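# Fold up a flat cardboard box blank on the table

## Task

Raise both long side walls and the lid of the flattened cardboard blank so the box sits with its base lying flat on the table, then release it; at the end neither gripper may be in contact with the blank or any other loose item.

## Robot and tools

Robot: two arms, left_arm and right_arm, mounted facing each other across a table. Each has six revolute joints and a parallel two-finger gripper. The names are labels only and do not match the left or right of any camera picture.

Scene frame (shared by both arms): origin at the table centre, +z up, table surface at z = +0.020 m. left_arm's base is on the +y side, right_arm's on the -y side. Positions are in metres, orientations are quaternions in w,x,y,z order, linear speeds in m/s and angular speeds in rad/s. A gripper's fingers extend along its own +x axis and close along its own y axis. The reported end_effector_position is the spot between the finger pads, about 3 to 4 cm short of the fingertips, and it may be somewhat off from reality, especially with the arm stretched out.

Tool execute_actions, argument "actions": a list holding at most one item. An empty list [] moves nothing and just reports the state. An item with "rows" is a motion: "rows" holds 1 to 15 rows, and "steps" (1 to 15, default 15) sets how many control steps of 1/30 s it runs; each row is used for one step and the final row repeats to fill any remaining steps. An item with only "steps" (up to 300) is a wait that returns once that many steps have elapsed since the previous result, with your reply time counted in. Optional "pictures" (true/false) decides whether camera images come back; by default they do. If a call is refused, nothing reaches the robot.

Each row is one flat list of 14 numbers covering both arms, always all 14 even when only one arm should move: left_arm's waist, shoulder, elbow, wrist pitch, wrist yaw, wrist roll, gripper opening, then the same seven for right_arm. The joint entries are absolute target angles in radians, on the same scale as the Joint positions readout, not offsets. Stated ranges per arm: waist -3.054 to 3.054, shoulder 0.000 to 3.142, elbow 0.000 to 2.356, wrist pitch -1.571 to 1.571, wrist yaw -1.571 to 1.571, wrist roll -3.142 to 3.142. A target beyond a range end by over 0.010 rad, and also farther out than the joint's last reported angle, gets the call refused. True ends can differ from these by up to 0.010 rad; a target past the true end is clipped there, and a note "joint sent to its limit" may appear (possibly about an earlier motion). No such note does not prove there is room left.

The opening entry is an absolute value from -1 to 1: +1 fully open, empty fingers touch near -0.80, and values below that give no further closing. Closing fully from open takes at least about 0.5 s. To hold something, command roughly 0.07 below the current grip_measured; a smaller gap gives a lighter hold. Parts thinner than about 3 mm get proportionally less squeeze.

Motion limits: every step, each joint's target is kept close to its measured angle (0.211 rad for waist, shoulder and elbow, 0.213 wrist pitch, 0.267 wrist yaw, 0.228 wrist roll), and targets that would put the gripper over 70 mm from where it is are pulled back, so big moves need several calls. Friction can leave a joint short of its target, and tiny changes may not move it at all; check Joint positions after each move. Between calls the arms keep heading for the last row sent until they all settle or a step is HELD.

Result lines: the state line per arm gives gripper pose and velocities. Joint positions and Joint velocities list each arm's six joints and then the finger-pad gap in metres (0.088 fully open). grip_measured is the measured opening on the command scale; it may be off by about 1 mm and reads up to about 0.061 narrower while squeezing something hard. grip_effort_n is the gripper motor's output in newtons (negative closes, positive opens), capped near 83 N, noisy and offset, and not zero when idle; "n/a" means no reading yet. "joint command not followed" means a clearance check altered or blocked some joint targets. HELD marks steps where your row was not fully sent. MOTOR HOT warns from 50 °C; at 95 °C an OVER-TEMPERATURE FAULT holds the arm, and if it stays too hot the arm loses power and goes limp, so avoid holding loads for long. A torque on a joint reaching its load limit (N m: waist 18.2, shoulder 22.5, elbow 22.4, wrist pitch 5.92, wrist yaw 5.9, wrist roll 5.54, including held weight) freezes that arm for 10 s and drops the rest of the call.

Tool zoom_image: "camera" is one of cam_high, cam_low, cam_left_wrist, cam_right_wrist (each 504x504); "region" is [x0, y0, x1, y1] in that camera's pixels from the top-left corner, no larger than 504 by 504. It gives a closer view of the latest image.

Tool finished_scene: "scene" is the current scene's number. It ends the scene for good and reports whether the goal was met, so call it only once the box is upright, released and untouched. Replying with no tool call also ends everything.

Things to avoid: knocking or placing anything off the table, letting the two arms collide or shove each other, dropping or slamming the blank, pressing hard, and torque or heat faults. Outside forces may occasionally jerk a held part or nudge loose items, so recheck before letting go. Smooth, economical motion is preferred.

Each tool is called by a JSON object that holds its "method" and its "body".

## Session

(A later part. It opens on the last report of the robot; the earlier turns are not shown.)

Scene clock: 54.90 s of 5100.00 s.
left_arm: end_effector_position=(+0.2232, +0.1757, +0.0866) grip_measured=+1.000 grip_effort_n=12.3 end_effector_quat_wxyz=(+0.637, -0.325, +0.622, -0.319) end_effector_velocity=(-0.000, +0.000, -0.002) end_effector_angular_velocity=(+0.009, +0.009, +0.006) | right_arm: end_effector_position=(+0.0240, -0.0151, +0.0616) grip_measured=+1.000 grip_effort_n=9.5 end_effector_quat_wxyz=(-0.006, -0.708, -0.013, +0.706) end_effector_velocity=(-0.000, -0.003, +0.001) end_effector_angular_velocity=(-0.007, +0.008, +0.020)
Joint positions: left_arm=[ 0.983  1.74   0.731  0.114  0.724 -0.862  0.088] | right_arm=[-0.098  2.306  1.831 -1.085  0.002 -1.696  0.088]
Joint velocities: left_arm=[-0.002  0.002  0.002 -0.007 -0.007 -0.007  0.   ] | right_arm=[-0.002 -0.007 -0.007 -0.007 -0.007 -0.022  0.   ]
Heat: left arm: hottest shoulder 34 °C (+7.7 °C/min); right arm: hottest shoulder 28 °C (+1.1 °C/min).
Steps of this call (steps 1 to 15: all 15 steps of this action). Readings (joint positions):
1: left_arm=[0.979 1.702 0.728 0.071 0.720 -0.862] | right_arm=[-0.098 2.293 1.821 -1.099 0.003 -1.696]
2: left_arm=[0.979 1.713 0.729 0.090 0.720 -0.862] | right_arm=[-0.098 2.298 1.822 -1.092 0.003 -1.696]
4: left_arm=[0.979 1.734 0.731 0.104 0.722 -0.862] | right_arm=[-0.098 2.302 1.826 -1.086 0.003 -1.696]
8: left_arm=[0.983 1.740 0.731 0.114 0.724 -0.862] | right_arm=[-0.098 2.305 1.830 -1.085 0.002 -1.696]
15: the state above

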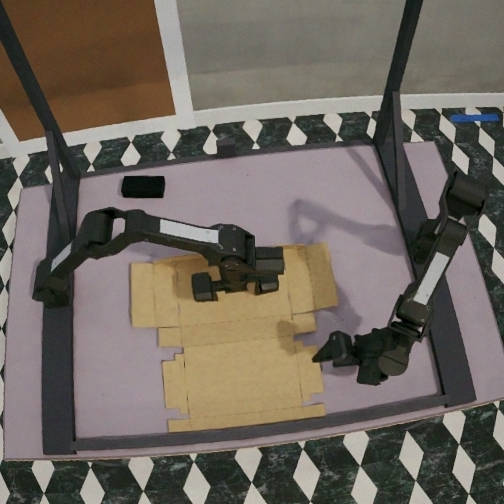

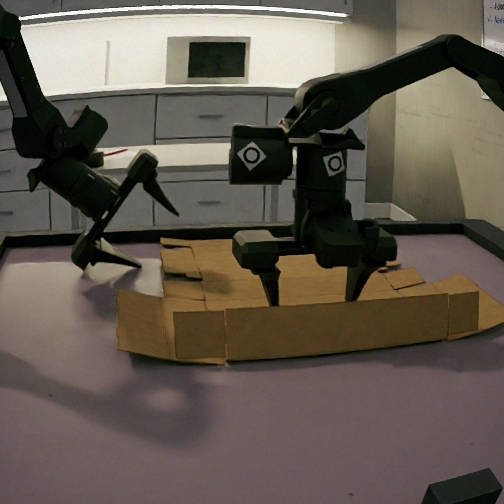

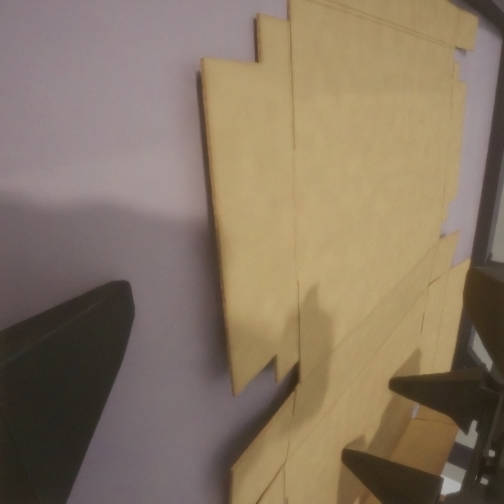

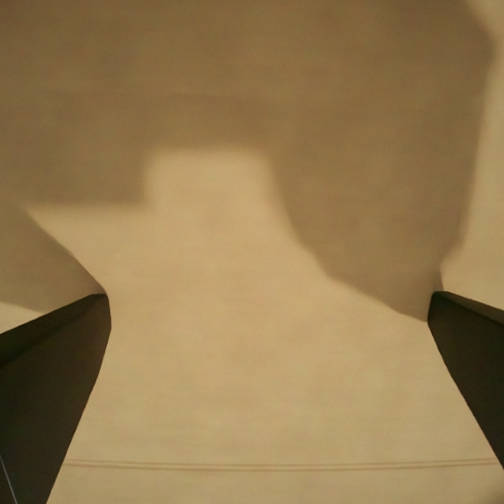

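{"method": "execute_actions", "body": {"actions": [{"rows":[[0.94,1.80,0.79,0.095,0.70,-0.86,1,-0.1,2.35,1.82,-1.08,0,-1.7,1]]}], "pictures": false}}

{"method": "execute_actions", "body": {"actions": [{"rows":[[0.905,1.843,0.85,0.08,0.70,-0.86,1,-0.1,2.35,1.82,-1.08,0,-1.7,1]]}], "pictures": false}}

{"method": "execute_actions", "body": {"actions": [{"rows":[[0.885,1.872,0.89,0.07,0.70,-0.86,1,-0.1,2.35,1.82,-1.08,0,-1.7,1]]}]}}

Scene clock: 61.67 s of 5100.00 s.
left_arm: end_effector_position=(+0.2262, +0.1608, +0.0869) grip_measured=+1.000 grip_effort_n=12.8 end_effector_quat_wxyz=(+0.638, -0.313, +0.624, -0.325) end_effector_velocity=(-0.005, +0.001, -0.002) end_effector_angular_velocity=(+0.008, +0.015, -0.011) | right_arm: end_effector_position=(+0.0240, -0.0151, +0.0616) grip_measured=+1.000 grip_effort_n=9.5 end_effector_quat_wxyz=(-0.006, -0.708, -0.013, +0.706) end_effector_velocity=(+0.004, -0.006, +0.000) end_effector_angular_velocity=(-0.023, -0.005, -0.000)
Joint positions: left_arm=[ 0.949  1.778  0.787  0.098  0.707 -0.862  0.088] | right_arm=[-0.098  2.306  1.831 -1.085  0.002 -1.696  0.088]
Joint velocities: left_arm=[-0.002 -0.002 -0.002 -0.022  0.007  0.007  0.   ] | right_arm=[-0.007 -0.002 -0.002 -0.022  0.007 -0.007  0.   ]
Heat: left arm: hottest shoulder 33 °C (+6.0 °C/min); right arm: hottest shoulder 28 °C (+1.0 °C/min).
Steps of this call (steps 1 to 15: the robot went on to your last target; steps 16 to 90: nothing new was sent; then 3.27 s passed at rest; steps 91 to 105: all 15 steps of this action). Readings (joint positions):
91: left_arm=[0.980 1.747 0.740 0.108 0.722 -0.862] | right_arm=[-0.098 2.306 1.831 -1.085 0.002 -1.696]
92: left_arm=[0.974 1.755 0.753 0.105 0.719 -0.862] | right_arm=[-0.098 2.306 1.831 -1.085 0.002 -1.696]
94: left_arm=[0.958 1.770 0.775 0.105 0.711 -0.862] | right_arm=[-0.098 2.306 1.831 -1.085 0.002 -1.696]
98: left_arm=[0.949 1.778 0.786 0.100 0.707 -0.862] | right_arm=[-0.098 2.306 1.831 -1.085 0.002 -1.696]
105: the state above

Scene clock: 62.17 s of 5100.00 s.
left_arm: end_effector_position=(+0.2276, +0.1436, +0.0877) grip_measured=+1.000 grip_effort_n=12.3 end_effector_quat_wxyz=(+0.633, -0.302, +0.628, -0.336) end_effector_velocity=(-0.005, +0.001, -0.002) end_effector_angular_velocity=(+0.009, +0.027, -0.003) | right_arm: end_effector_position=(+0.0240, -0.0151, +0.0616) grip_measured=+1.000 grip_effort_n=9.5 end_effector_quat_wxyz=(-0.006, -0.708, -0.013, +0.706) end_effector_velocity=(-0.001, -0.005, +0.000) end_effector_angular_velocity=(-0.021, +0.009, +0.005)
Joint positions: left_arm=[ 0.914  1.821  0.848  0.083  0.703 -0.862  0.088] | right_arm=[-0.098  2.306  1.831 -1.085  0.002 -1.696  0.088]
Joint velocities: left_arm=[-0.002 -0.002 -0.002 -0.022  0.007 -0.007  0.   ] | right_arm=[-0.002 -0.002 -0.002 -0.022 -0.007 -0.007  0.   ]
Heat: left arm: hottest shoulder 33 °C (+6.1 °C/min); right arm: hottest shoulder 29 °C (+2.0 °C/min).
Steps of this call (steps 1 to 15: all 15 steps of this action). Readings (joint positions):
1: left_arm=[0.946 1.786 0.798 0.089 0.705 -0.862] | right_arm=[-0.098 2.306 1.831 -1.085 0.002 -1.696]
2: left_arm=[0.939 1.795 0.813 0.087 0.705 -0.862] | right_arm=[-0.098 2.306 1.831 -1.085 0.002 -1.696]
4: left_arm=[0.923 1.813 0.836 0.087 0.704 -0.862] | right_arm=[-0.098 2.306 1.831 -1.085 0.002 -1.696]
8: left_arm=[0.914 1.821 0.847 0.085 0.703 -0.862] | right_arm=[-0.098 2.306 1.831 -1.085 0.002 -1.696]
15: the state above

Scene clock: 62.67 s of 5100.00 s.
left_arm: end_effector_position=(+0.2295, +0.1354, +0.0877) grip_measured=+1.000 grip_effort_n=12.8 end_effector_quat_wxyz=(+0.631, -0.298, +0.631, -0.339) end_effector_velocity=(-0.003, +0.002, -0.003) end_effector_angular_velocity=(+0.018, +0.020, +0.007) | right_arm: end_effector_position=(+0.0240, -0.0151, +0.0616) grip_measured=+1.000 grip_effort_n=9.5 end_effector_quat_wxyz=(-0.006, -0.708, -0.013, +0.706) end_effector_velocity=(+0.002, -0.002, +0.000) end_effector_angular_velocity=(-0.007, +0.008, +0.015)
Joint positions: left_arm=[ 0.9    1.847  0.884  0.069  0.703 -0.862  0.088] | right_arm=[-0.098  2.306  1.831 -1.085  0.002 -1.696  0.088]
Joint velocities: left_arm=[-0.002 -0.002 -0.002 -0.022 -0.007 -0.007  0.   ] | right_arm=[-0.007 -0.002 -0.002 -0.007 -0.007 -0.022  0.   ]
Heat: left arm: hottest shoulder 33 °C (+6.0 °C/min); right arm: hottest shoulder 29 °C (+2.0 °C/min).
Steps of this call (steps 1 to 15: all 15 steps of this action). Readings (joint positions):
1: left_arm=[0.913 1.826 0.855 0.078 0.703 -0.862] | right_arm=[-0.098 2.306 1.831 -1.085 0.002 -1.696]
2: left_arm=[0.909 1.832 0.864 0.076 0.704 -0.862] | right_arm=[-0.098 2.306 1.831 -1.085 0.002 -1.696]
4: left_arm=[0.901 1.843 0.878 0.075 0.703 -0.862] | right_arm=[-0.098 2.306 1.831 -1.085 0.002 -1.696]
8: left_arm=[0.900 1.846 0.884 0.070 0.703 -0.862] | right_arm=[-0.098 2.306 1.831 -1.085 0.002 -1.696]
15: the state above

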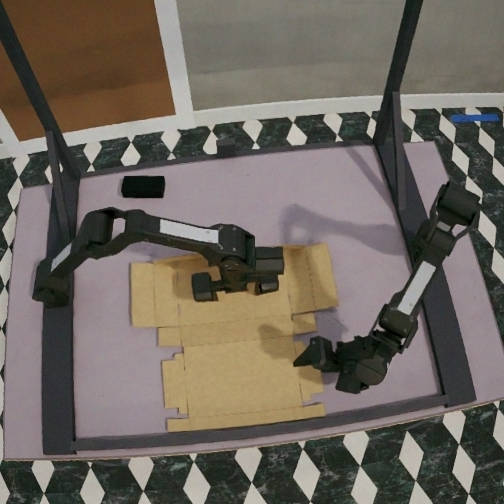

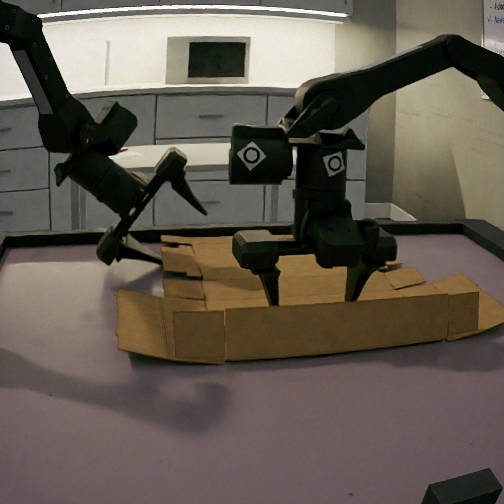

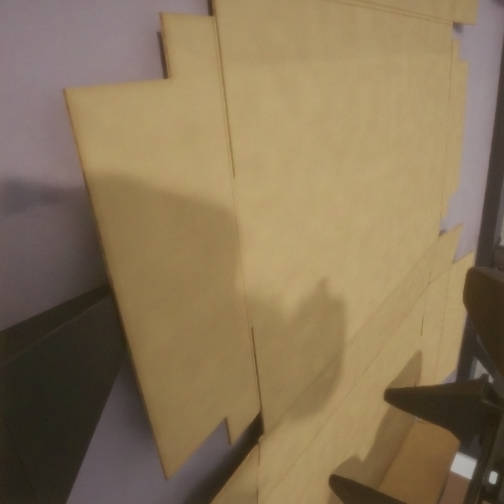

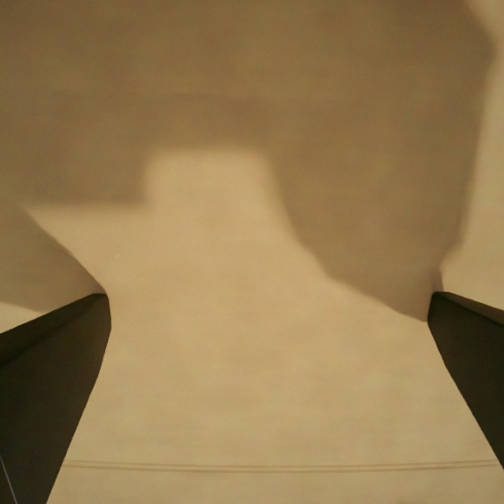

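{"method": "execute_actions", "body": {"actions": [{"rows":[[0.9,1.84,0.89,0.05,0.71,-0.86,0.6,-0.1,2.35,1.82,-1.08,0,-1.7,1]]}], "pictures": false}}

{"method": "execute_actions", "body": {"actions": [{"rows":[[0.9,1.785,0.9,-0.02,0.72,-0.76,0.3,-0.1,2.35,1.82,-1.08,0,-1.7,1]]}], "pictures": false}}

{"method": "execute_actions", "body": {"actions": [{"rows":[[0.885,1.70,0.915,-0.11,0.73,-0.6,0.2,-0.1,2.35,1.82,-1.08,0,-1.7,1]]}], "pictures": false}}

{"method": "execute_actions", "body": {"actions": [{"rows":[[0.855,1.60,0.91,-0.21,0.74,-0.45,0.2,-0.1,2.35,1.82,-1.08,0,-1.7,1]]}]}}

Scene clock: 71.73 s of 5100.00 s.
left_arm: end_effector_position=(+0.2283, +0.1378, +0.0857) grip_measured=+0.605 grip_effort_n=-16.0 end_effector_quat_wxyz=(+0.628, -0.297, +0.638, -0.332) end_effector_velocity=(+0.002, +0.000, +0.001) end_effector_angular_velocity=(+0.006, -0.015, +0.015) | right_arm: end_effector_position=(+0.0241, -0.0150, +0.0616) grip_measured=+1.000 grip_effort_n=9.5 end_effector_quat_wxyz=(-0.006, -0.708, -0.013, +0.706) end_effector_velocity=(+0.002, -0.004, -0.001) end_effector_angular_velocity=(-0.011, +0.008, +0.000)
Joint positions: left_arm=[ 0.903  1.846  0.885  0.048  0.702 -0.862  0.069] | right_arm=[-0.099  2.306  1.831 -1.085  0.002 -1.696  0.088]
Joint velocities: left_arm=[-0.002 -0.007 -0.002  0.007 -0.022 -0.007 -0.001] | right_arm=[-0.007 -0.002 -0.007 -0.007 -0.007 -0.007  0.   ]
Heat: left arm: hottest shoulder 32 °C (+5.0 °C/min); right arm: hottest shoulder 29 °C (+2.0 °C/min).
Steps of this call (steps 1 to 15: the robot went on to your last target; steps 16 to 90: nothing new was sent; then 5.57 s passed at rest; steps 91 to 105: all 15 steps of this action). Readings (joint positions):
91: left_arm=[0.900 1.846 0.885 0.066 0.702 -0.862] | right_arm=[-0.098 2.306 1.831 -1.085 0.002 -1.696]
92: left_arm=[0.900 1.846 0.885 0.063 0.702 -0.862] | right_arm=[-0.098 2.306 1.831 -1.085 0.002 -1.696]
94: left_arm=[0.900 1.846 0.885 0.051 0.702 -0.862] | right_arm=[-0.098 2.306 1.831 -1.085 0.002 -1.696]
98: left_arm=[0.902 1.846 0.885 0.050 0.702 -0.862] | right_arm=[-0.099 2.306 1.831 -1.085 0.002 -1.696]
105: the state above

Scene clock: 72.23 s of 5100.00 s.
left_arm: end_effector_position=(+0.2225, +0.1426, +0.0951) grip_measured=+0.304 grip_effort_n=-16.5 end_effector_quat_wxyz=(+0.636, -0.266, +0.630, -0.357) end_effector_velocity=(+0.000, +0.002, -0.002) end_effector_angular_velocity=(+0.019, +0.001, +0.015) | right_arm: end_effector_position=(+0.0241, -0.0150, +0.0615) grip_measured=+1.000 grip_effort_n=9.5 end_effector_quat_wxyz=(-0.006, -0.708, -0.013, +0.706) end_effector_velocity=(+0.002, -0.002, +0.002) end_effector_angular_velocity=(-0.003, -0.007, +0.005)
Joint positions: left_arm=[ 0.905  1.803  0.887 -0.021  0.708 -0.765  0.054] | right_arm=[-0.099  2.306  1.831 -1.085  0.002 -1.696  0.088]
Joint velocities: left_arm=[-0.002 -0.002 -0.002 -0.007 -0.022 -0.007 -0.001] | right_arm=[-0.002 -0.007 -0.002 -0.007  0.007 -0.007  0.   ]
Heat: left arm: hottest shoulder 32 °C (+5.1 °C/min); right arm: hottest shoulder 29 °C (+2.0 °C/min).
Steps of this call (steps 1 to 15: all 15 steps of this action). Readings (joint positions):
1: left_arm=[0.903 1.840 0.886 0.032 0.703 -0.838] | right_arm=[-0.099 2.306 1.831 -1.085 0.002 -1.696]
2: left_arm=[0.903 1.832 0.887 0.014 0.704 -0.815] | right_arm=[-0.099 2.306 1.831 -1.085 0.002 -1.696]
4: left_arm=[0.904 1.816 0.887 -0.005 0.707 -0.789] | right_arm=[-0.099 2.306 1.831 -1.085 0.002 -1.696]
8: left_arm=[0.904 1.803 0.887 -0.018 0.708 -0.770] | right_arm=[-0.099 2.306 1.831 -1.085 0.002 -1.696]
15: the state above

Scene clock: 72.73 s of 5100.00 s.
left_arm: end_effector_position=(+0.2124, +0.1427, +0.1218) grip_measured=+0.204 grip_effort_n=-17.0 end_effector_quat_wxyz=(+0.651, -0.213, +0.598, -0.416) end_effector_velocity=(-0.001, +0.001, -0.001) end_effector_angular_velocity=(+0.009, -0.004, -0.002) | right_arm: end_effector_position=(+0.0253, -0.0151, +0.0616) grip_measured=+1.000 grip_effort_n=9.5 end_effector_quat_wxyz=(-0.004, -0.708, -0.012, +0.706) end_effector_velocity=(+0.002, -0.005, +0.000) end_effector_angular_velocity=(-0.023, -0.005, +0.005)
Joint positions: left_arm=[ 0.892  1.716  0.901 -0.111  0.719 -0.605  0.049] | right_arm=[-0.102  2.306  1.831 -1.086  0.001 -1.695  0.088]
Joint velocities: left_arm=[-0.002 -0.002 -0.002 -0.007 -0.007  0.007 -0.001] | right_arm=[-0.002 -0.002 -0.002 -0.022  0.007 -0.007  0.   ]
Heat: left arm: hottest shoulder 32 °C (+5.0 °C/min); right arm: hottest shoulder 29 °C (+2.0 °C/min).
Steps of this call (steps 1 to 15: all 15 steps of this action). Readings (joint positions):
1: left_arm=[0.905 1.790 0.890 -0.045 0.708 -0.722] | right_arm=[-0.099 2.306 1.831 -1.085 0.002 -1.696]
2: left_arm=[0.903 1.777 0.891 -0.069 0.709 -0.685] | right_arm=[-0.099 2.306 1.831 -1.085 0.001 -1.696]
4: left_arm=[0.899 1.744 0.893 -0.093 0.716 -0.644] | right_arm=[-0.099 2.306 1.831 -1.085 0.001 -1.696]
8: left_arm=[0.892 1.716 0.901 -0.108 0.720 -0.614] | right_arm=[-0.102 2.306 1.831 -1.086 0.001 -1.695]
15: the state above

Scene clock: 73.23 s of 5100.00 s.
left_arm: end_effector_position=(+0.1920, +0.1446, +0.1473) grip_measured=+0.203 grip_effort_n=-17.0 end_effector_quat_wxyz=(+0.656, -0.156, +0.567, -0.473) end_effector_velocity=(-0.003, +0.004, -0.006) end_effector_angular_velocity=(+0.038, +0.022, +0.015) | right_arm: end_effector_position=(+0.0250, -0.0152, +0.0616) grip_measured=+1.000 grip_effort_n=9.5 end_effector_quat_wxyz=(-0.005, -0.707, -0.012, +0.707) end_effector_velocity=(+0.002, -0.002, +0.000) end_effector_angular_velocity=(-0.008, -0.007, +0.005)
Joint positions: left_arm=[ 0.863  1.615  0.901 -0.211  0.727 -0.455  0.049] | right_arm=[-0.101  2.306  1.831 -1.086 -0.    -1.695  0.088]
Joint velocities: left_arm=[-0.002 -0.002 -0.002 -0.037 -0.022 -0.007 -0.   ] | right_arm=[-0.002 -0.002 -0.002 -0.007  0.007 -0.007  0.   ]
Heat: left arm: hottest shoulder 32 °C (+5.1 °C/min); right arm: hottest shoulder 29 °C (+2.0 °C/min).
Steps of this call (steps 1 to 15: all 15 steps of this action). Readings (joint positions):
1: left_arm=[0.890 1.702 0.901 -0.134 0.718 -0.565] | right_arm=[-0.102 2.306 1.831 -1.085 0.000 -1.696]
2: left_arm=[0.886 1.685 0.901 -0.164 0.717 -0.531] | right_arm=[-0.101 2.306 1.831 -1.085 -0.000 -1.698]
4: left_arm=[0.874 1.647 0.901 -0.190 0.725 -0.492] | right_arm=[-0.101 2.306 1.831 -1.086 -0.000 -1.696]
8: left_arm=[0.863 1.615 0.901 -0.207 0.728 -0.463] | right_arm=[-0.102 2.306 1.831 -1.086 -0.000 -1.695]
15: the state above

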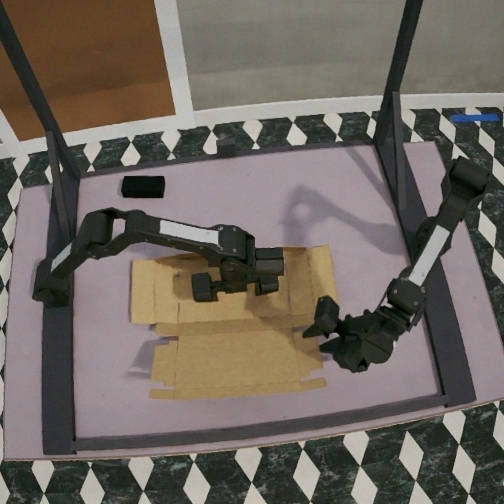

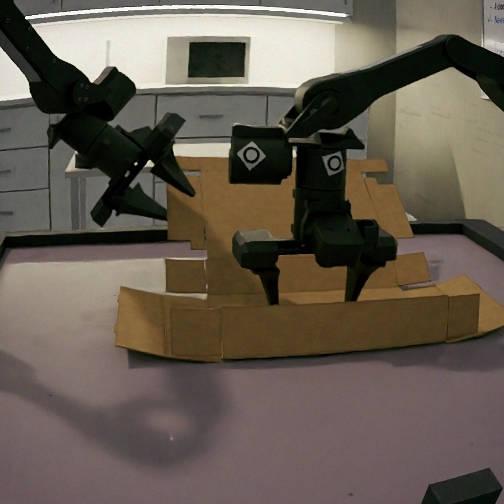

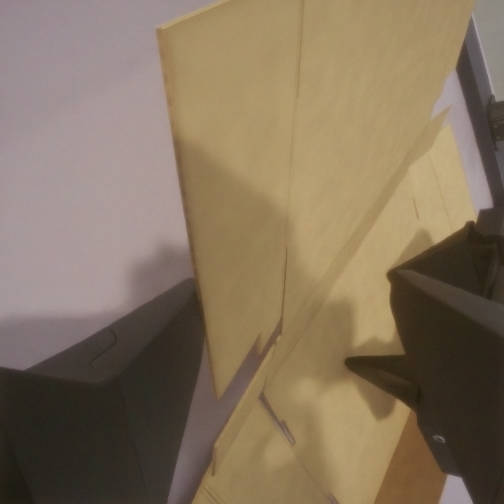

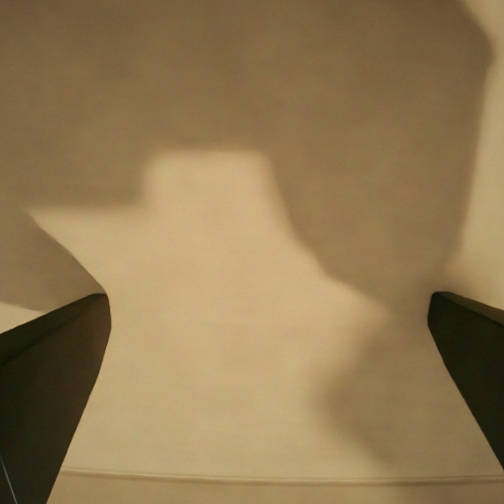

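{"method": "execute_actions", "body": {"actions": [{"rows":[[0.81,1.51,0.885,-0.275,0.75,-0.25,0.2,-0.1,2.35,1.82,-1.08,0,-1.7,1]]}], "pictures": false}}

{"method": "execute_actions", "body": {"actions": [{"rows":[[0.74,1.41,0.86,-0.35,0.76,0.05,0.2,-0.1,2.35,1.82,-1.08,0,-1.7,1]]}], "pictures": false}}

{"method": "execute_actions", "body": {"actions": [{"rows":[[0.65,1.33,0.815,-0.39,0.76,0.3,0.1,-0.1,2.35,1.82,-1.08,0,-1.7,1]]}]}}

Scene clock: 80.23 s of 5100.00 s.
left_arm: end_effector_position=(+0.1677, +0.1451, +0.1670) grip_measured=+0.203 grip_effort_n=-17.0 end_effector_quat_wxyz=(+0.656, -0.081, +0.515, -0.546) end_effector_velocity=(-0.002, +0.004, -0.004) end_effector_angular_velocity=(+0.033, +0.006, +0.007) | right_arm: end_effector_position=(+0.0246, -0.0154, +0.0616) grip_measured=+1.000 grip_effort_n=9.5 end_effector_quat_wxyz=(-0.006, -0.707, -0.012, +0.707) end_effector_velocity=(+0.002, -0.002, +0.000) end_effector_angular_velocity=(-0.008, -0.007, +0.005)
Joint positions: left_arm=[ 0.822  1.525  0.888 -0.277  0.736 -0.256  0.049] | right_arm=[-0.101  2.306  1.831 -1.087 -0.001 -1.696  0.088]
Joint velocities: left_arm=[-0.002 -0.002  0.002 -0.037 -0.022  0.007 -0.   ] | right_arm=[-0.002 -0.002 -0.002 -0.007  0.007 -0.007  0.   ]
Heat: left arm: hottest shoulder 33 °C (+5.0 °C/min); right arm: hottest shoulder 29 °C (+2.0 °C/min).
Steps of this call (steps 1 to 15: the robot went on to your last target; steps 16 to 90: nothing new was sent; then 3.50 s passed at rest; steps 91 to 105: all 15 steps of this action). Readings (joint positions):
91: left_arm=[0.860 1.603 0.900 -0.225 0.726 -0.403] | right_arm=[-0.101 2.306 1.831 -1.086 -0.000 -1.695]
92: left_arm=[0.853 1.588 0.896 -0.243 0.725 -0.356] | right_arm=[-0.101 2.306 1.831 -1.086 -0.001 -1.697]
94: left_arm=[0.837 1.550 0.891 -0.264 0.731 -0.304] | right_arm=[-0.101 2.306 1.831 -1.087 -0.001 -1.697]
98: left_arm=[0.822 1.525 0.889 -0.274 0.736 -0.266] | right_arm=[-0.101 2.306 1.831 -1.087 -0.001 -1.696]
105: the state above

Scene clock: 80.73 s of 5100.00 s.
left_arm: end_effector_position=(+0.1299, +0.1454, +0.1854) grip_measured=+0.203 grip_effort_n=-16.0 end_effector_quat_wxyz=(+0.635, +0.030, +0.423, -0.646) end_effector_velocity=(-0.002, +0.003, -0.003) end_effector_angular_velocity=(+0.019, +0.005, -0.002) | right_arm: end_effector_position=(+0.0238, -0.0151, +0.0616) grip_measured=+1.000 grip_effort_n=9.5 end_effector_quat_wxyz=(-0.007, -0.707, -0.014, +0.707) end_effector_velocity=(+0.002, -0.004, -0.001) end_effector_angular_velocity=(-0.013, -0.006, -0.010)
Joint positions: left_arm=[ 0.748  1.423  0.867 -0.348  0.749  0.044  0.049] | right_arm=[-0.099  2.306  1.831 -1.087 -0.002 -1.699  0.088]
Joint velocities: left_arm=[-0.002 -0.002 -0.002 -0.022 -0.007  0.007 -0.   ] | right_arm=[-0.002 -0.002 -0.007 -0.007  0.007  0.007  0.   ]
Heat: left arm: hottest shoulder 33 °C (+5.1 °C/min); right arm: hottest shoulder 29 °C (+2.0 °C/min).
Steps of this call (steps 1 to 15: all 15 steps of this action). Readings (joint positions):
1: left_arm=[0.816 1.510 0.885 -0.289 0.732 -0.199] | right_arm=[-0.101 2.306 1.831 -1.087 -0.002 -1.696]
2: left_arm=[0.803 1.493 0.878 -0.311 0.732 -0.131] | right_arm=[-0.100 2.306 1.831 -1.087 -0.002 -1.698]
4: left_arm=[0.772 1.450 0.868 -0.336 0.744 -0.040] | right_arm=[-0.100 2.306 1.831 -1.087 -0.002 -1.699]
8: left_arm=[0.748 1.423 0.867 -0.345 0.749 0.026] | right_arm=[-0.100 2.306 1.831 -1.087 -0.002 -1.699]
15: the state above

Scene clock: 81.23 s of 5100.00 s.
left_arm: end_effector_position=(+0.0918, +0.1496, +0.1896) grip_measured=+0.103 grip_effort_n=-16.0 end_effector_quat_wxyz=(+0.597, +0.123, +0.337, -0.718) end_effector_velocity=(-0.002, +0.003, -0.007) end_effector_angular_velocity=(+0.038, +0.012, +0.010) | right_arm: end_effector_position=(+0.0232, -0.0154, +0.0616) grip_measured=+1.000 grip_effort_n=9.5 end_effector_quat_wxyz=(-0.008, -0.706, -0.014, +0.708) end_effector_velocity=(-0.005, -0.008, +0.000) end_effector_angular_velocity=(-0.034, +0.026, -0.005)
Joint positions: left_arm=[ 0.666  1.339  0.82  -0.39   0.748  0.293  0.044] | right_arm=[-0.098  2.306  1.831 -1.088 -0.003 -1.7    0.088]
Joint velocities: left_arm=[-0.007  0.002 -0.007 -0.022 -0.022 -0.007 -0.001] | right_arm=[ 0.002 -0.002 -0.002 -0.037 -0.022  0.007  0.   ]
Heat: left arm: hottest shoulder 33 °C (+5.0 °C/min); right arm: hottest shoulder 29 °C (+2.0 °C/min).
Steps of this call (steps 1 to 15: all 15 steps of this action). Readings (joint positions):
1: left_arm=[0.740 1.410 0.859 -0.352 0.742 0.103] | right_arm=[-0.099 2.306 1.831 -1.087 -0.002 -1.699]
2: left_arm=[0.722 1.394 0.848 -0.366 0.741 0.163] | right_arm=[-0.099 2.306 1.831 -1.086 -0.002 -1.701]
4: left_arm=[0.686 1.357 0.831 -0.382 0.745 0.233] | right_arm=[-0.098 2.306 1.831 -1.088 -0.002 -1.701]
8: left_arm=[0.667 1.340 0.822 -0.389 0.747 0.280] | right_arm=[-0.098 2.306 1.831 -1.088 -0.003 -1.700]
15: the state above

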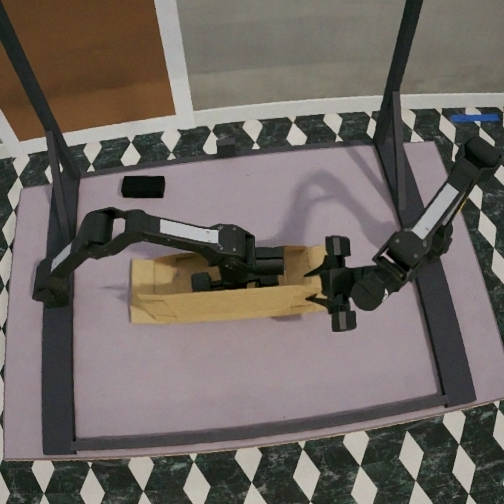

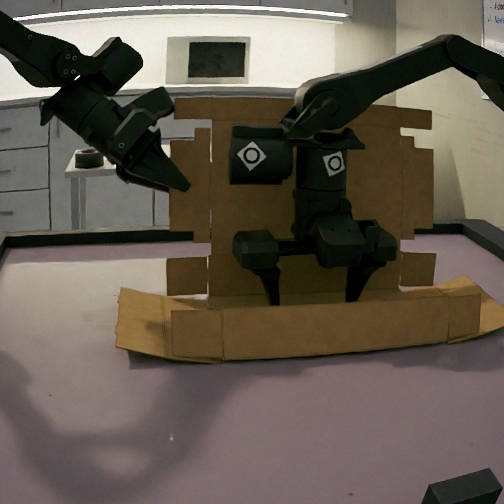

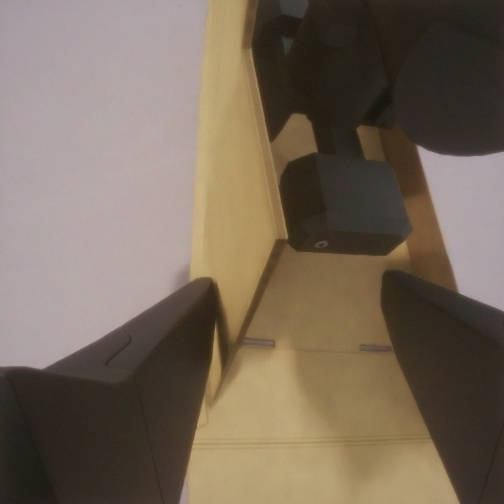

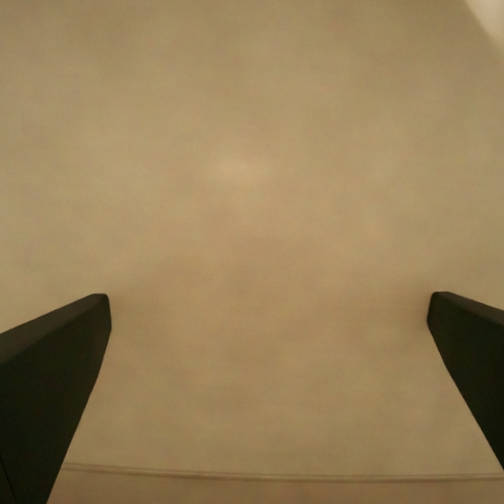

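{"method": "execute_actions", "body": {"actions": [{"rows":[[0.65,1.33,0.815,-0.39,0.76,0.45,-0.5,-0.1,2.35,1.82,-1.08,0,-1.7,1]]}], "pictures": false}}

{"method": "execute_actions", "body": {"actions": [{"rows":[[0.69,1.33,0.815,-0.39,0.76,0.6,1,-0.1,2.31,1.82,-1.08,0,-1.7,1]]}], "pictures": false}}

{"method": "execute_actions", "body": {"actions": [{"rows":[[0.85,1.05,0.65,-0.5,0.76,0.7,1,-0.04,2.1,1.82,-1.28,0,-1.6,1]]}], "pictures": false}}

{"method": "execute_actions", "body": {"actions": [{"rows":[[0.85,1.05,0.65,-0.5,0.76,0.7,1,0.04,1.8,1.65,-1.4,0,-1.6,1]]}]}}

Scene clock: 90.90 s of 5100.00 s.
left_arm: end_effector_position=(+0.0899, +0.1493, +0.1892) grip_measured=-0.494 grip_effort_n=-16.0 end_effector_quat_wxyz=(+0.584, +0.169, +0.282, -0.742) end_effector_velocity=(-0.007, +0.001, +0.001) end_effector_angular_velocity=(+0.009, +0.041, -0.008) | right_arm: end_effector_position=(+0.0230, -0.0152, +0.0616) grip_measured=+1.000 grip_effort_n=9.5 end_effector_quat_wxyz=(-0.008, -0.706, -0.015, +0.708) end_effector_velocity=(+0.002, -0.001, +0.002) end_effector_angular_velocity=(-0.003, -0.007, +0.019)
Joint positions: left_arm=[ 0.66   1.338  0.819 -0.392  0.748  0.444  0.015] | right_arm=[-0.098  2.306  1.831 -1.087 -0.003 -1.701  0.088]
Joint velocities: left_arm=[-0.007 -0.002  0.002 -0.022  0.022 -0.022 -0.002] | right_arm=[-0.002 -0.002  0.002 -0.007  0.007 -0.022  0.   ]
Heat: left arm: hottest shoulder 32 °C (+2.0 °C/min); right arm: hottest shoulder 29 °C (+2.0 °C/min).
Steps of this call (steps 1 to 15: the robot went on to your last target; steps 16 to 90: nothing new was sent; then 6.17 s passed at rest; steps 91 to 105: all 15 steps of this action). Readings (joint positions):
91: left_arm=[0.666 1.338 0.820 -0.392 0.748 0.334] | right_arm=[-0.098 2.306 1.831 -1.088 -0.003 -1.700]
92: left_arm=[0.665 1.338 0.819 -0.392 0.748 0.369] | right_arm=[-0.098 2.306 1.831 -1.088 -0.003 -1.700]
94: left_arm=[0.665 1.338 0.819 -0.392 0.748 0.409] | right_arm=[-0.098 2.306 1.831 -1.088 -0.003 -1.700]
98: left_arm=[0.660 1.338 0.819 -0.392 0.748 0.437] | right_arm=[-0.098 2.306 1.831 -1.087 -0.003 -1.700]
105: the state above

Scene clock: 91.40 s of 5100.00 s.
left_arm: end_effector_position=(+0.0969, +0.1521, +0.1901) grip_measured=+0.987 grip_effort_n=10.9 end_effector_quat_wxyz=(+0.577, +0.206, +0.227, -0.757) end_effector_velocity=(-0.004, +0.002, -0.002) end_effector_angular_velocity=(+0.011, +0.013, -0.011) | right_arm: end_effector_position=(+0.0230, -0.0147, +0.0628) grip_measured=+1.000 grip_effort_n=9.5 end_effector_quat_wxyz=(-0.007, -0.706, -0.016, +0.708) end_effector_velocity=(-0.000, -0.002, +0.000) end_effector_angular_velocity=(-0.007, +0.008, +0.005)
Joint positions: left_arm=[ 0.687  1.338  0.819 -0.391  0.757  0.595  0.087] | right_arm=[-0.098  2.303  1.831 -1.086 -0.003 -1.701  0.088]
Joint velocities: left_arm=[-0.002 -0.002 -0.002 -0.022  0.007  0.007  0.019] | right_arm=[-0.002 -0.002 -0.002 -0.007 -0.007 -0.007  0.   ]
Heat: left arm: hottest shoulder 32 °C (+2.0 °C/min); right arm: hottest shoulder 29 °C (+2.0 °C/min).
Steps of this call (steps 1 to 15: all 15 steps of this action). Readings (joint positions):
1: left_arm=[0.664 1.338 0.819 -0.392 0.749 0.485] | right_arm=[-0.098 2.305 1.831 -1.087 -0.003 -1.701]
2: left_arm=[0.671 1.338 0.819 -0.392 0.751 0.519] | right_arm=[-0.098 2.305 1.831 -1.087 -0.003 -1.701]
4: left_arm=[0.683 1.338 0.819 -0.391 0.754 0.559] | right_arm=[-0.098 2.304 1.831 -1.086 -0.003 -1.701]
8: left_arm=[0.686 1.338 0.819 -0.391 0.757 0.587] | right_arm=[-0.098 2.303 1.831 -1.086 -0.003 -1.701]
15: the state above

Scene clock: 91.90 s of 5100.00 s.
left_arm: end_effector_position=(+0.0985, +0.2145, +0.1940) grip_measured=+1.000 grip_effort_n=13.7 end_effector_quat_wxyz=(+0.627, +0.219, +0.201, -0.720) end_effector_velocity=(-0.001, +0.004, +0.000) end_effector_angular_velocity=(+0.012, +0.020, +0.024) | right_arm: end_effector_position=(-0.0049, -0.0488, +0.1451) grip_measured=+1.000 grip_effort_n=9.5 end_effector_quat_wxyz=(+0.009, -0.707, -0.006, +0.707) end_effector_velocity=(-0.000, -0.002, +0.000) end_effector_angular_velocity=(-0.007, +0.008, -0.010)
Joint positions: left_arm=[ 0.847  1.058  0.658 -0.499  0.759  0.695  0.088] | right_arm=[-0.037  2.095  1.824 -1.279 -0.001 -1.605  0.088]
Joint velocities: left_arm=[ 0.007 -0.017 -0.002 -0.022 -0.007 -0.022  0.   ] | right_arm=[-0.002 -0.002 -0.002 -0.007 -0.007  0.007  0.   ]
Heat: left arm: hottest shoulder 32 °C (+1.0 °C/min); right arm: hottest shoulder 29 °C (+1.0 °C/min).
Steps of this call (steps 1 to 15: all 15 steps of this action). Readings (joint positions):
1: left_arm=[0.705 1.307 0.793 -0.395 0.764 0.621] | right_arm=[-0.096 2.282 1.831 -1.102 -0.002 -1.683]
2: left_arm=[0.747 1.256 0.755 -0.437 0.761 0.645] | right_arm=[-0.090 2.263 1.825 -1.157 -0.001 -1.662]
4: left_arm=[0.816 1.143 0.688 -0.485 0.757 0.670] | right_arm=[-0.070 2.203 1.814 -1.230 -0.001 -1.634]
8: left_arm=[0.842 1.066 0.671 -0.489 0.759 0.690] | right_arm=[-0.038 2.106 1.827 -1.264 -0.001 -1.611]
15: the state above

Scene clock: 92.40 s of 5100.00 s.
left_arm: end_effector_position=(+0.0986, +0.2147, +0.1945) grip_measured=+1.000 grip_effort_n=14.2 end_effector_quat_wxyz=(+0.628, +0.219, +0.200, -0.720) end_effector_velocity=(-0.001, +0.004, -0.006) end_effector_angular_velocity=(+0.028, -0.009, -0.001) | right_arm: end_effector_position=(-0.0342, -0.1208, +0.2069) grip_measured=+1.000 grip_effort_n=9.1 end_effector_quat_wxyz=(-0.015, -0.707, -0.037, +0.706) end_effector_velocity=(+0.001, +0.002, +0.003) end_effector_angular_velocity=(+0.017, +0.008, +0.000)
Joint positions: left_arm=[ 0.847  1.056  0.658 -0.499  0.759  0.695  0.088] | right_arm=[ 0.043  1.797  1.657 -1.399  0.    -1.603  0.088]
Joint velocities: left_arm=[-0.002 -0.002 -0.007 -0.022 -0.022  0.022  0.   ] | right_arm=[-0.007 -0.007  0.002  0.007 -0.007 -0.007  0.   ]
Heat: left arm: hottest shoulder 32 °C (+1.0 °C/min); right arm: hottest shoulder 29 °C (+1.0 °C/min).
Steps of this call (steps 1 to 15: all 15 steps of this action). Readings (joint positions):
1: left_arm=[0.847 1.058 0.658 -0.499 0.759 0.695] | right_arm=[-0.033 2.068 1.797 -1.275 0.001 -1.603]
2: left_arm=[0.847 1.057 0.658 -0.499 0.759 0.695] | right_arm=[-0.024 2.033 1.756 -1.321 0.002 -1.603]
4: left_arm=[0.847 1.057 0.658 -0.499 0.759 0.695] | right_arm=[0.008 1.942 1.687 -1.380 0.002 -1.603]
8: left_arm=[0.847 1.056 0.658 -0.499 0.759 0.695] | right_arm=[0.043 1.815 1.674 -1.391 0.000 -1.603]
15: the state above

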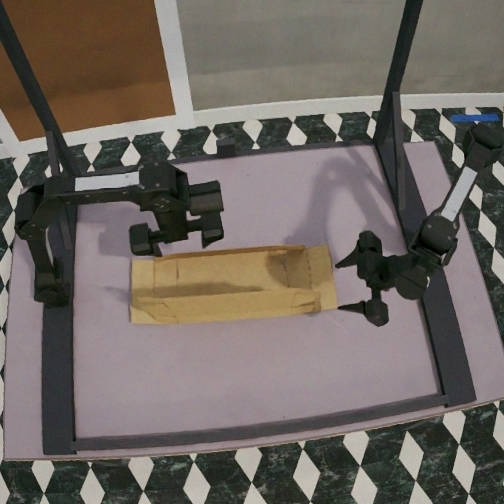

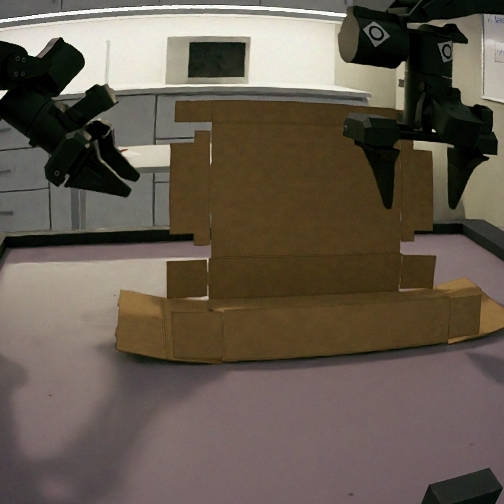

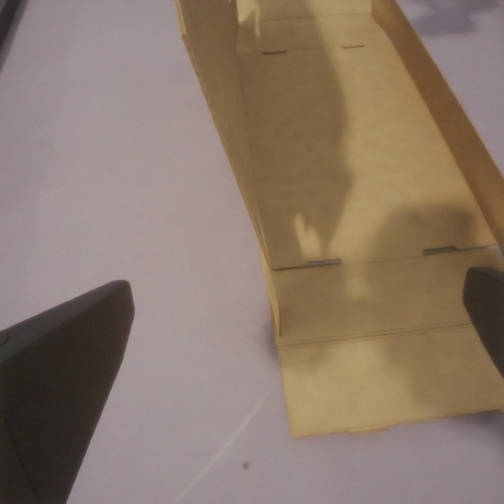

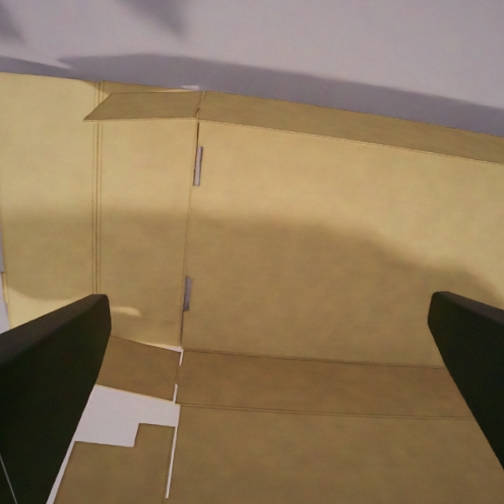

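{"method": "finished_scene", "body": {"scene": 2}}

The scene is finished: the task was done.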